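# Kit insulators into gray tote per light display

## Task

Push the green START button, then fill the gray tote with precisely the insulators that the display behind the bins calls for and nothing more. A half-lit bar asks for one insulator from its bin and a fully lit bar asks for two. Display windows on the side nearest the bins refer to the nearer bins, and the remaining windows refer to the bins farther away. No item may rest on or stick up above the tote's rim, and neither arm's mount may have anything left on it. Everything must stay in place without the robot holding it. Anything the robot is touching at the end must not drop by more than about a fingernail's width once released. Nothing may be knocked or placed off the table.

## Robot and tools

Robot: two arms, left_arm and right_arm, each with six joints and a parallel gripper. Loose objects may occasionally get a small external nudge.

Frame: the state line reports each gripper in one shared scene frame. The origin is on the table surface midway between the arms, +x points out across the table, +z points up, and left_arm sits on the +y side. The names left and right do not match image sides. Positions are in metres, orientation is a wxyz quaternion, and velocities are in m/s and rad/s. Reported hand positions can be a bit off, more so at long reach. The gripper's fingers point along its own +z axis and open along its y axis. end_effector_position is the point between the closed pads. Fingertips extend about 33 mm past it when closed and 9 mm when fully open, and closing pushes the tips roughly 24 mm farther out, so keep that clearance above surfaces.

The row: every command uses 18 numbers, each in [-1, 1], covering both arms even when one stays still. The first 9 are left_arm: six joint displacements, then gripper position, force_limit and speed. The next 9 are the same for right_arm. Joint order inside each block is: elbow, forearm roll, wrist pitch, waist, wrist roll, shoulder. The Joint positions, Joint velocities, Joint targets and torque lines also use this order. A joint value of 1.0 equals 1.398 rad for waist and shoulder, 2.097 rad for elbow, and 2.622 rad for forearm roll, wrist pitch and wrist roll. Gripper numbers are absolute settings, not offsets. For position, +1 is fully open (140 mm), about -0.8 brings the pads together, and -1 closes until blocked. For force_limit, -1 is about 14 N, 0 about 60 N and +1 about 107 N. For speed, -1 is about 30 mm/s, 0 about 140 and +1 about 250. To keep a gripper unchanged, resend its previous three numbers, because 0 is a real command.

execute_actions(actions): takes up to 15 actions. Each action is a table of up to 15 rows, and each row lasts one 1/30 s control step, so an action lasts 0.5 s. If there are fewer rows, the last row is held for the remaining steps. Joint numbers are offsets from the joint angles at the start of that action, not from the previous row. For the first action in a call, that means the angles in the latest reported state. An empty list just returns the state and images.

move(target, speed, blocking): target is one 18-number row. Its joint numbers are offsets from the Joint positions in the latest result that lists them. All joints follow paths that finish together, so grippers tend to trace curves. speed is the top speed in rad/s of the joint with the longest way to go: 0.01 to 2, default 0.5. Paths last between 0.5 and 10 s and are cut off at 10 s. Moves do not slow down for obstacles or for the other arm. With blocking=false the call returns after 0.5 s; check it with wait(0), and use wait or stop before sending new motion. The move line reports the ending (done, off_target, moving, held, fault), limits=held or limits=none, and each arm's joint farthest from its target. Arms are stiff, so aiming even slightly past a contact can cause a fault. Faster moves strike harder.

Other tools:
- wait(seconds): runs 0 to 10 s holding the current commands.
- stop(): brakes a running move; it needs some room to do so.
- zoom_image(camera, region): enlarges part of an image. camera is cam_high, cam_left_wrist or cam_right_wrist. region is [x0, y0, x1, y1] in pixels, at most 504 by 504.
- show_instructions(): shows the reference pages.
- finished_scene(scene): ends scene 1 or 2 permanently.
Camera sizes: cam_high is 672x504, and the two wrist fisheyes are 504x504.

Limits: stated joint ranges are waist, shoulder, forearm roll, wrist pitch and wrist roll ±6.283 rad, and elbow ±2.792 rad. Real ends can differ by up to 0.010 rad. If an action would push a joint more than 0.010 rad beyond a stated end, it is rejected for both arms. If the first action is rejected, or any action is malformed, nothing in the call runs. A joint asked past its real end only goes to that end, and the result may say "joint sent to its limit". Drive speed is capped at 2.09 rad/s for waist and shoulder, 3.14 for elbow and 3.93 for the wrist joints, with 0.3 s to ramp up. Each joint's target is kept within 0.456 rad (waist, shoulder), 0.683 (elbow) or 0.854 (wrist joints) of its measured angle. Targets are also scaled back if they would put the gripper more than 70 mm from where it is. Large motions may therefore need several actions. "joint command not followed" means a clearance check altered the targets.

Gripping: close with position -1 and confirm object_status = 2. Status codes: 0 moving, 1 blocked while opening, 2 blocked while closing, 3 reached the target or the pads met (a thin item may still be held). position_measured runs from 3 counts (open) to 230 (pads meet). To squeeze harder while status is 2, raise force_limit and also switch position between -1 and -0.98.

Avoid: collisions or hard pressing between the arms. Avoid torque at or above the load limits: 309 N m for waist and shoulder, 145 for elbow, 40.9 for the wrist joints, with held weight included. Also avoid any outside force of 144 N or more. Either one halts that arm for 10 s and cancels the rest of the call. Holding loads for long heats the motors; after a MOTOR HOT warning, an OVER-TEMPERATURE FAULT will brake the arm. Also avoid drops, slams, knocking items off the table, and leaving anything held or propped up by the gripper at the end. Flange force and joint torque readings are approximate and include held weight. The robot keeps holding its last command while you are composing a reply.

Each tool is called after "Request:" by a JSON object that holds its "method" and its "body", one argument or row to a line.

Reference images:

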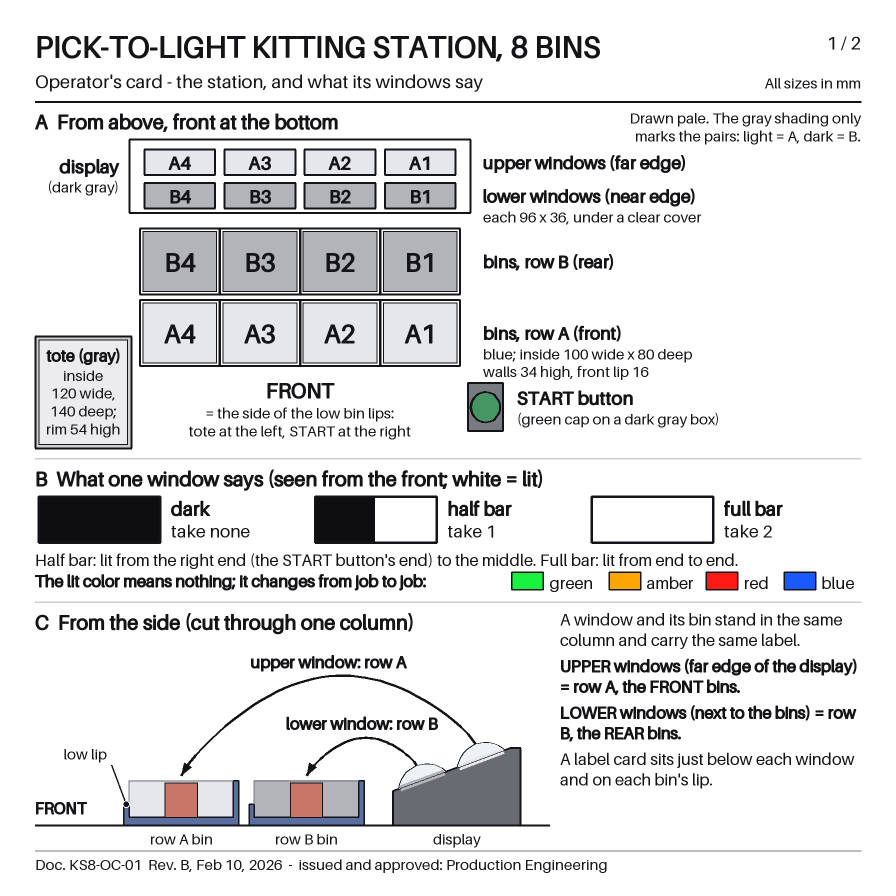

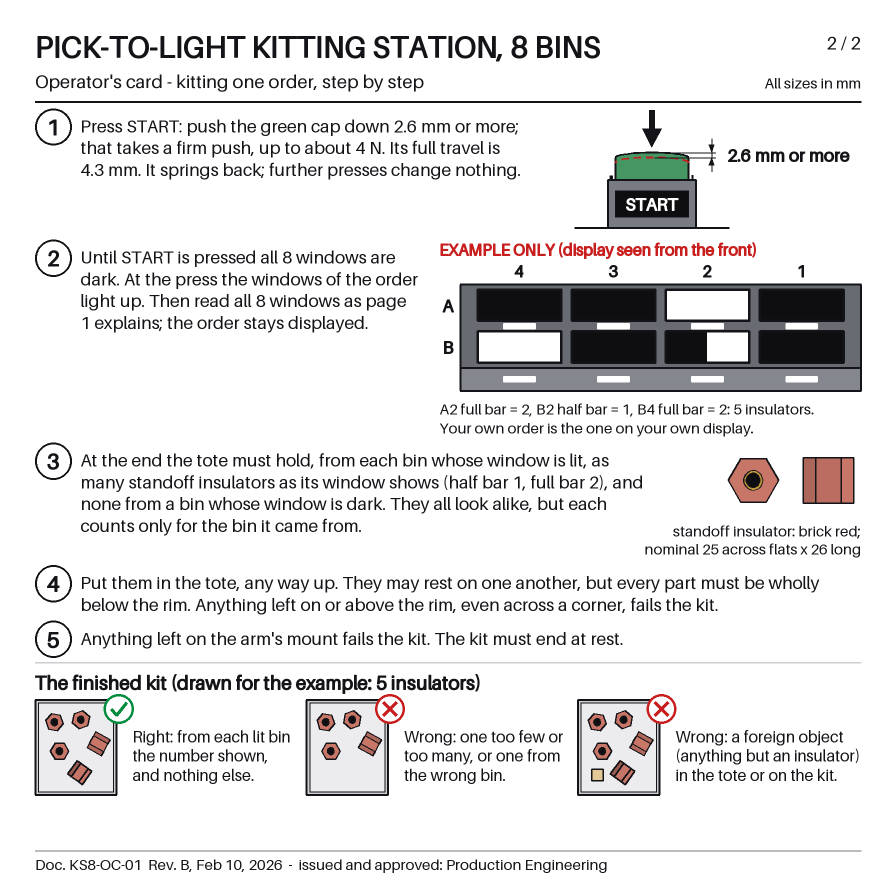

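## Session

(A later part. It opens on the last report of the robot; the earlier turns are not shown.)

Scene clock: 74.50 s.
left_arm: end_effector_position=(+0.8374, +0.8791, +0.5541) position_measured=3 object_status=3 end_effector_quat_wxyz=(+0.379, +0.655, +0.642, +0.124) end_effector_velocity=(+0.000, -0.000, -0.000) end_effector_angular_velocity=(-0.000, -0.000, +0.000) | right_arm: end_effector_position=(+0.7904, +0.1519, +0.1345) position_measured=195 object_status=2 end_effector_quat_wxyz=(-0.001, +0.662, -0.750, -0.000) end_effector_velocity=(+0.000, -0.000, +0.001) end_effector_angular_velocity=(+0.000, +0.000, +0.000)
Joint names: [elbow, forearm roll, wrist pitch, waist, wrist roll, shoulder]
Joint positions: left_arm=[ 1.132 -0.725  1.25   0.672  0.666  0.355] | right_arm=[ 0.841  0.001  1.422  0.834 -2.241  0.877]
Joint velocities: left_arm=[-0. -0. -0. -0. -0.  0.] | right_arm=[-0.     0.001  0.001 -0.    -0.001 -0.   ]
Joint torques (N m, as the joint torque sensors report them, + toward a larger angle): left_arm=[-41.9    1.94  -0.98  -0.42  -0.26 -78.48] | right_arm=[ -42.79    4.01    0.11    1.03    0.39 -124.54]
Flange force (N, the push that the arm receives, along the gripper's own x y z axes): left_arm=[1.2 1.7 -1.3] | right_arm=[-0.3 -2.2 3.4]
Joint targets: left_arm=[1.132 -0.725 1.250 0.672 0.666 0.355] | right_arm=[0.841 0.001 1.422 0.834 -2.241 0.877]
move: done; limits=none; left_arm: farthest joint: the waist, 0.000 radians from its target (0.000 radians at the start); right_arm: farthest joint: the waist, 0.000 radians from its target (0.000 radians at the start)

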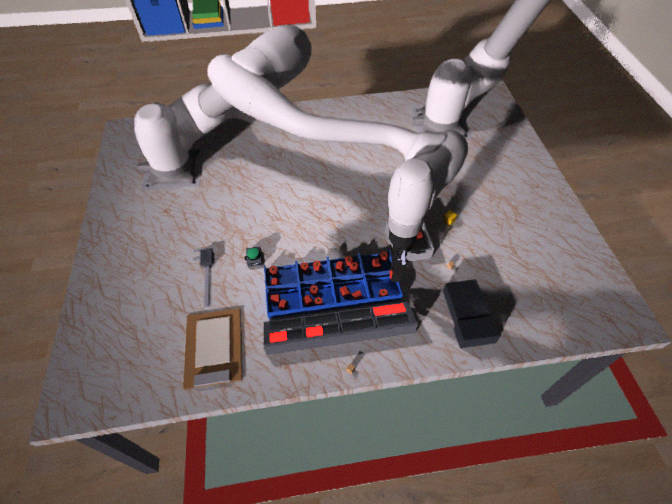

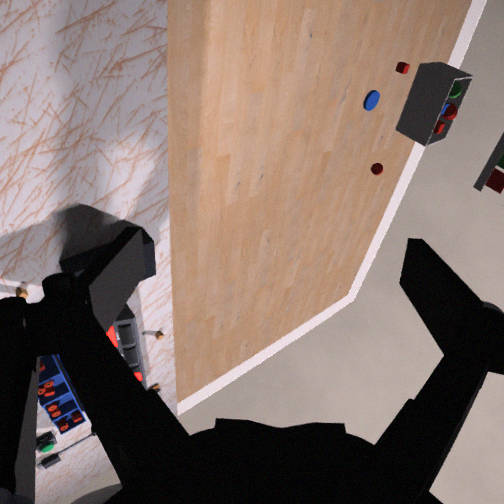

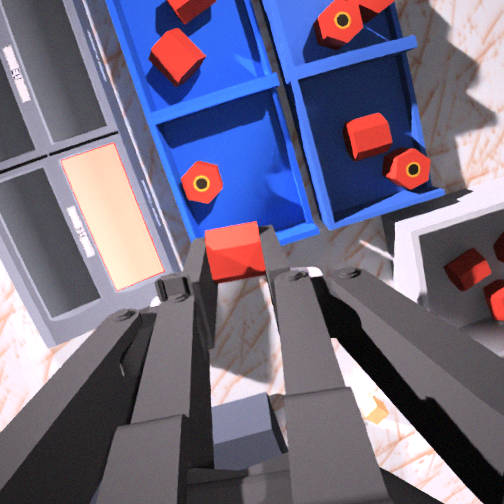

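Request:
{"method": "move", "body": {
  "target": [0,0,0,0,0,0,1,0,0,0.1048,0,-0.0389,0.132,-0.044,-0.0831,-1,0,0],
  "speed": 0.7
}}

Request:
{"method": "move", "body": {
  "target": [0,0,0,0,0,0,1,0,0,0.028,0,-0.0357,0,0,0.025,-1,0,0],
  "speed": 0.15
}}

Request:
{"method": "move", "body": {
  "target": [0,0,0,0,0,0,1,0,0,0,0,0,0,0,0,-0.42,0,0]
}}

Request:
{"method": "move", "body": {
  "target": [0,0,0,0,0,0,1,0,0,-0.028,0,0.05,0,0,-0.052,-0.42,0,0]
}}

Scene clock: 76.93 s.
left_arm: end_effector_position=(+0.8374, +0.8791, +0.5541) position_measured=3 object_status=3 end_effector_quat_wxyz=(+0.379, +0.655, +0.642, +0.124) end_effector_velocity=(-0.000, -0.000, +0.001) end_effector_angular_velocity=(+0.001, -0.001, +0.001) | right_arm: end_effector_position=(+0.6064, +0.2194, +0.1303) position_measured=195 object_status=2 end_effector_quat_wxyz=(+0.000, +0.766, -0.643, -0.000) end_effector_velocity=(-0.001, -0.000, -0.000) end_effector_angular_velocity=(-0.001, -0.001, +0.002)
Joint names: [elbow, forearm roll, wrist pitch, waist, wrist roll, shoulder]
Joint positions: left_arm=[ 1.132 -0.725  1.25   0.672  0.666  0.355] | right_arm=[ 1.061  0.001  1.32   1.018 -2.356  0.761]
Joint velocities: left_arm=[ 0.001 -0.    -0.001 -0.    -0.    -0.001] | right_arm=[ 0.001 -0.001  0.     0.001 -0.001 -0.   ]
Joint torques (N m, as the joint torque sensors report them, + toward a larger angle): left_arm=[-41.91   2.32  -0.88  -0.22  -0.04 -76.2 ] | right_arm=[ -41.07    4.22    0.36   -1.09    0.3  -116.08]
Flange force (N, the push that the arm receives, along the gripper's own x y z axes): left_arm=[-1.7 -1.5 -2.4] | right_arm=[-4.1 -3.2 3.3]
Joint targets: left_arm=[1.132 -0.725 1.250 0.672 0.666 0.355] | right_arm=[1.061 0.001 1.320 1.018 -2.356 0.761]
move: done; limits=none; left_arm: farthest joint: the waist, 0.000 radians from its target (0.000 radians at the start); right_arm: farthest joint: the waist, 0.000 radians from its target (0.185 radians at the start)

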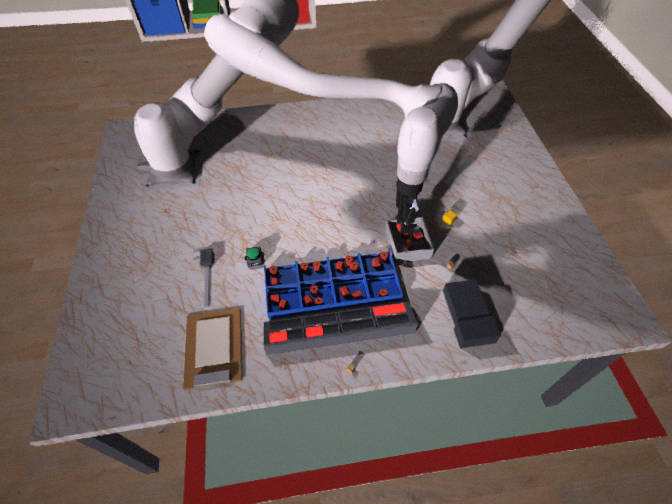

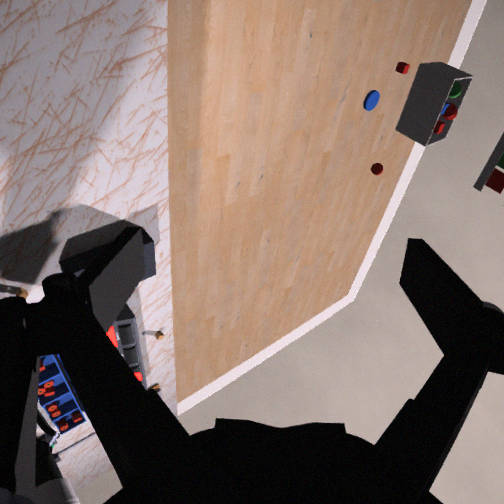

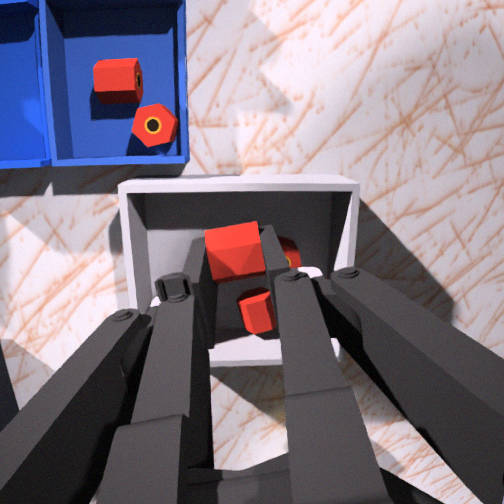

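Scene clock: 77.90 s.
left_arm: end_effector_position=(+0.8374, +0.8791, +0.5541) position_measured=3 object_status=3 end_effector_quat_wxyz=(+0.379, +0.655, +0.642, +0.124) end_effector_velocity=(-0.000, -0.001, +0.001) end_effector_angular_velocity=(+0.000, -0.000, -0.002) | right_arm: end_effector_position=(+0.6065, +0.2195, +0.0652) position_measured=195 object_status=2 end_effector_quat_wxyz=(+0.000, +0.766, -0.643, -0.000) end_effector_velocity=(-0.000, -0.000, -0.001) end_effector_angular_velocity=(-0.001, +0.001, +0.000)
Joint names: [elbow, forearm roll, wrist pitch, waist, wrist roll, shoulder]
Joint positions: left_arm=[ 1.132 -0.725  1.25   0.672  0.666  0.355] | right_arm=[ 1.12   0.001  1.226  1.018 -2.356  0.795]
Joint velocities: left_arm=[ 0.    -0.     0.001 -0.     0.001 -0.001] | right_arm=[ 0.001  0.    -0.    -0.    -0.001  0.   ]
Joint torques (N m, as the joint torque sensors report them, + toward a larger angle): left_arm=[-42.4    2.39  -1.16  -0.43  -0.31 -77.49] | right_arm=[ -40.33    4.08    0.33    0.24   -0.05 -115.79]
Flange force (N, the push that the arm receives, along the gripper's own x y z axes): left_arm=[0.1 -1.2 -1.4] | right_arm=[-0.2 -0.6 2.9]
Joint targets: left_arm=[1.132 -0.725 1.250 0.672 0.666 0.355] | right_arm=[1.120 0.001 1.226 1.018 -2.356 0.796]
move: done; limits=none; left_arm: farthest joint: the waist, 0.000 radians from its target (0.000 radians at the start); right_arm: farthest joint: the waist, 0.000 radians from its target (0.000 radians at the start)

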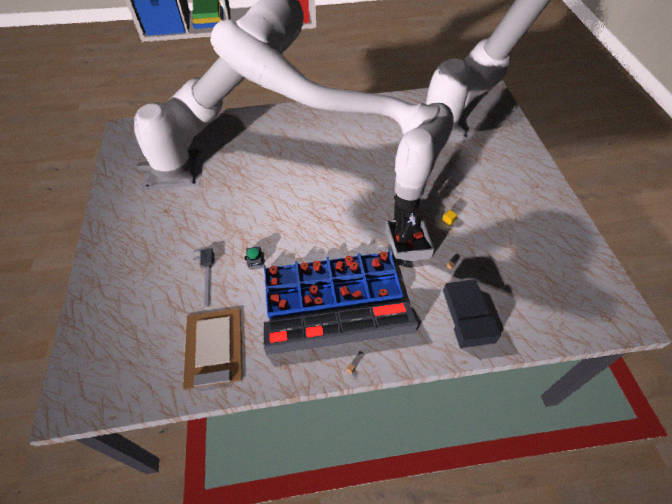

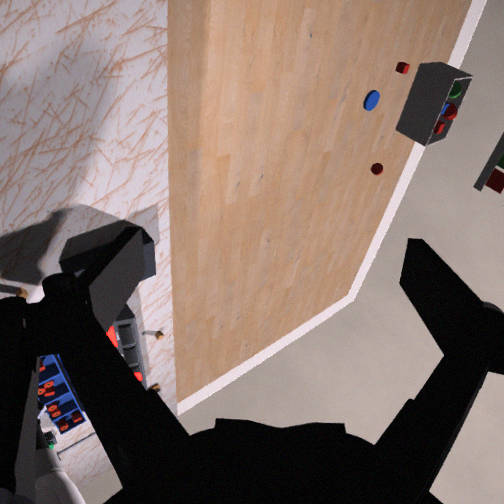

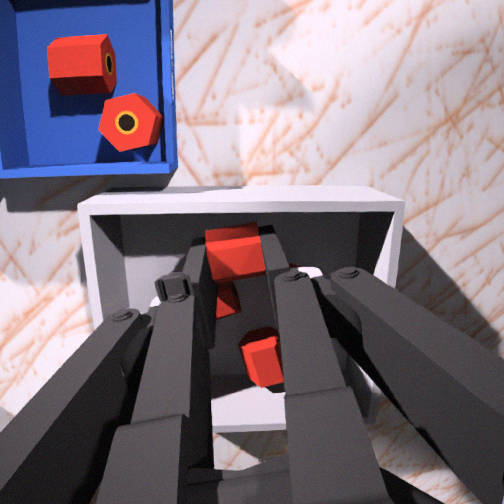

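Scene clock: 78.40 s.
left_arm: end_effector_position=(+0.8374, +0.8791, +0.5541) position_measured=3 object_status=3 end_effector_quat_wxyz=(+0.379, +0.655, +0.642, +0.124) end_effector_velocity=(+0.000, +0.000, -0.000) end_effector_angular_velocity=(+0.000, -0.000, +0.000) | right_arm: end_effector_position=(+0.6065, +0.2195, +0.0651) position_measured=182 object_status=3 end_effector_quat_wxyz=(+0.000, +0.766, -0.643, -0.000) end_effector_velocity=(+0.000, -0.000, +0.000) end_effector_angular_velocity=(-0.001, -0.002, -0.000)
Joint names: [elbow, forearm roll, wrist pitch, waist, wrist roll, shoulder]
Joint positions: left_arm=[ 1.132 -0.725  1.25   0.672  0.666  0.355] | right_arm=[ 1.12   0.001  1.226  1.018 -2.356  0.795]
Joint velocities: left_arm=[-0.001 -0.    -0.     0.     0.     0.   ] | right_arm=[-0.    -0.002  0.     0.     0.001  0.   ]
Joint torques (N m, as the joint torque sensors report them, + toward a larger angle): left_arm=[-42.02   2.17  -1.04   1.    -0.35 -77.37] | right_arm=[ -40.35    3.83    0.16    2.88    0.21 -114.42]
Flange force (N, the push that the arm receives, along the gripper's own x y z axes): left_arm=[-1.2 0.2 -0.5] | right_arm=[3.4 -1.1 2.0]
Joint targets: left_arm=[1.132 -0.725 1.250 0.672 0.666 0.355] | right_arm=[1.120 0.001 1.226 1.018 -2.356 0.795]
move: done; limits=none; left_arm: farthest joint: the waist, 0.000 radians from its target (0.000 radians at the start); right_arm: farthest joint: the waist, 0.000 radians from its target (0.000 radians at the start)

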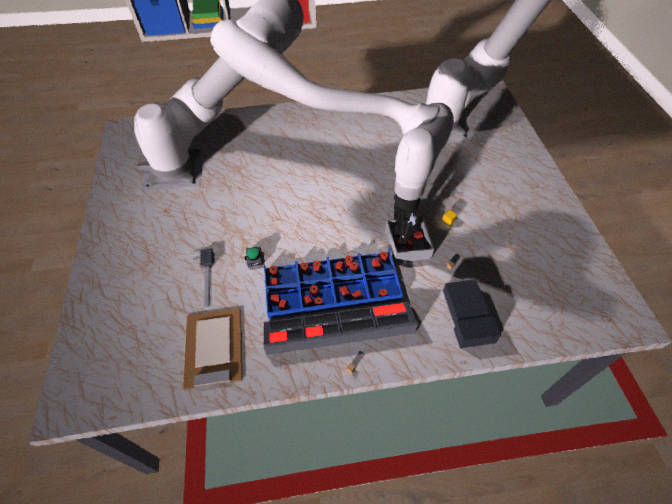

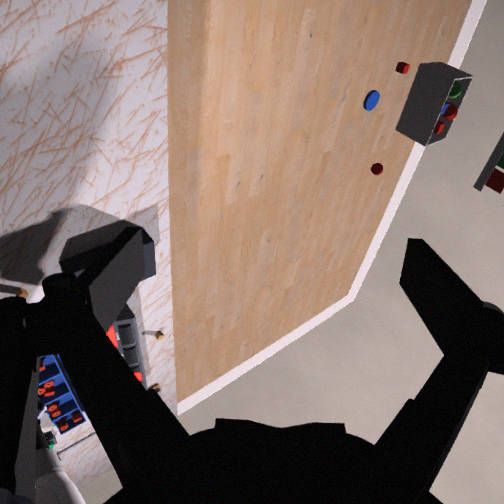

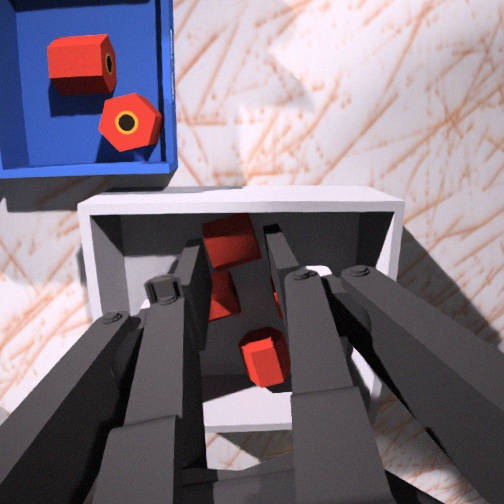

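Scene clock: 79.20 s.
left_arm: end_effector_position=(+0.8374, +0.8791, +0.5541) position_measured=3 object_status=3 end_effector_quat_wxyz=(+0.379, +0.655, +0.642, +0.124) end_effector_velocity=(+0.000, +0.000, +0.000) end_effector_angular_velocity=(+0.001, -0.000, -0.001) | right_arm: end_effector_position=(+0.5994, +0.2093, +0.1666) position_measured=182 object_status=3 end_effector_quat_wxyz=(-0.000, +0.766, -0.643, -0.000) end_effector_velocity=(+0.000, +0.001, +0.001) end_effector_angular_velocity=(+0.002, -0.000, -0.001)
Joint names: [elbow, forearm roll, wrist pitch, waist, wrist roll, shoulder]
Joint positions: left_arm=[ 1.132 -0.725  1.25   0.672  0.666  0.355] | right_arm=[ 1.061  0.001  1.357  1.018 -2.356  0.723]
Joint velocities: left_arm=[-0.001 -0.     0.001  0.     0.001  0.   ] | right_arm=[-0.001  0.001  0.    -0.     0.    -0.001]
Joint torques (N m, as the joint torque sensors report them, + toward a larger angle): left_arm=[-42.05   1.95  -0.95  -0.76  -0.2  -77.6 ] | right_arm=[ -42.28    4.52    0.07    1.85    0.01 -111.42]
Flange force (N, the push that the arm receives, along the gripper's own x y z axes): left_arm=[0.5 0.2 -1.5] | right_arm=[2.1 -0.8 2.8]
Joint targets: left_arm=[1.132 -0.725 1.250 0.672 0.666 0.355] | right_arm=[1.061 0.001 1.357 1.018 -2.356 0.723]
move: done; limits=none; left_arm: farthest joint: the waist, 0.000 radians from its target (0.000 radians at the start); right_arm: farthest joint: the shoulder, 0.001 radians from its target (0.073 radians at the start)

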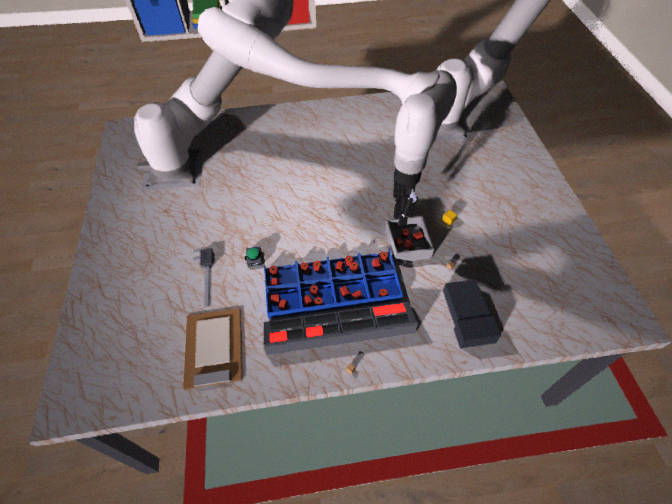

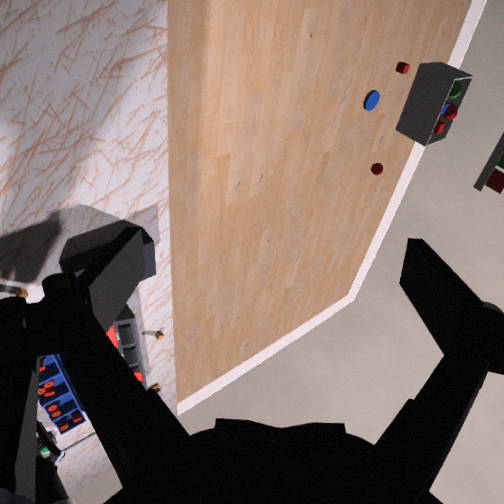

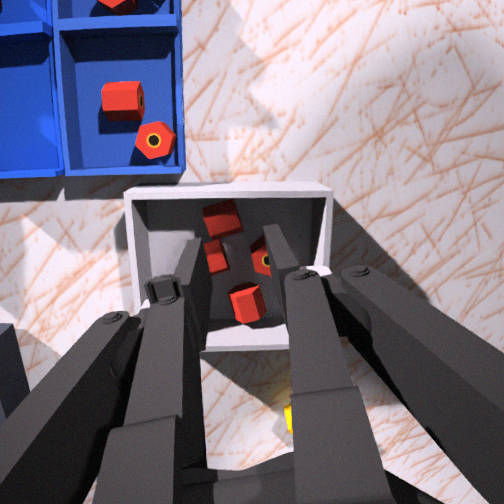

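Swing the gripper clear of the tote, then finish.

Request:
{"method": "move", "body": {
  "target": [0,0,0,0,0,0,1,0,0,0,0,0,-0.15,0,0,-0.42,0,0]
}}

Request:
{"method": "finished_scene", "body": {
  "scene": 1
}}

Scene clock: 80.37 s.
left_arm: end_effector_position=(+0.8374, +0.8791, +0.5541) position_measured=3 object_status=3 end_effector_quat_wxyz=(+0.379, +0.655, +0.642, +0.124) end_effector_velocity=(+0.000, -0.000, -0.000) end_effector_angular_velocity=(+0.000, +0.000, -0.001) | right_arm: end_effector_position=(+0.7552, +0.0836, +0.1667) position_measured=182 object_status=3 end_effector_quat_wxyz=(-0.000, +0.695, -0.719, -0.000) end_effector_velocity=(+0.001, -0.001, +0.000) end_effector_angular_velocity=(-0.001, -0.000, -0.001)
Joint names: [elbow, forearm roll, wrist pitch, waist, wrist roll, shoulder]
Joint positions: left_arm=[ 1.132 -0.725  1.25   0.672  0.666  0.355] | right_arm=[ 1.061  0.001  1.357  0.809 -2.356  0.723]
Joint velocities: left_arm=[-0.    -0.    -0.    -0.     0.001  0.001] | right_arm=[-0.    -0.001  0.    -0.001 -0.     0.   ]
Joint torques (N m, as the joint torque sensors report them, + toward a larger angle): left_arm=[-41.94   2.16  -0.78   0.68  -0.21 -77.76] | right_arm=[ -40.53    3.99    0.26    3.7    -0.2  -112.02]
Flange force (N, the push that the arm receives, along the gripper's own x y z axes): left_arm=[-0.4 0.8 -0.1] | right_arm=[-1.5 -6.2 1.3]
Joint targets: left_arm=[1.132 -0.725 1.250 0.672 0.666 0.355] | right_arm=[1.061 0.001 1.357 0.809 -2.356 0.723]
move: done; limits=none; left_arm: farthest joint: the waist, 0.000 radians from its target (0.000 radians at the start); right_arm: farthest joint: the waist, 0.000 radians from its target (0.210 radians at the start)

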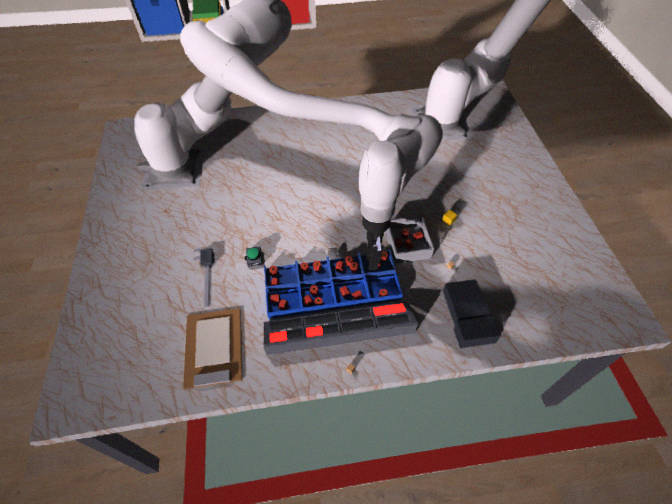

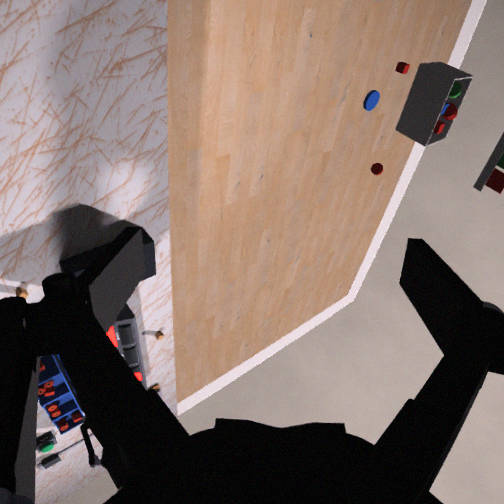

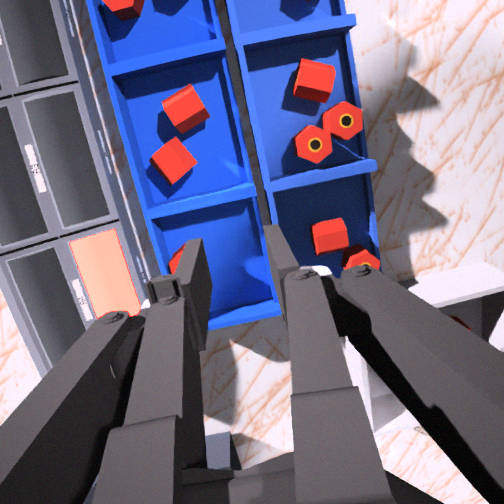

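The scene is finished: the task was done.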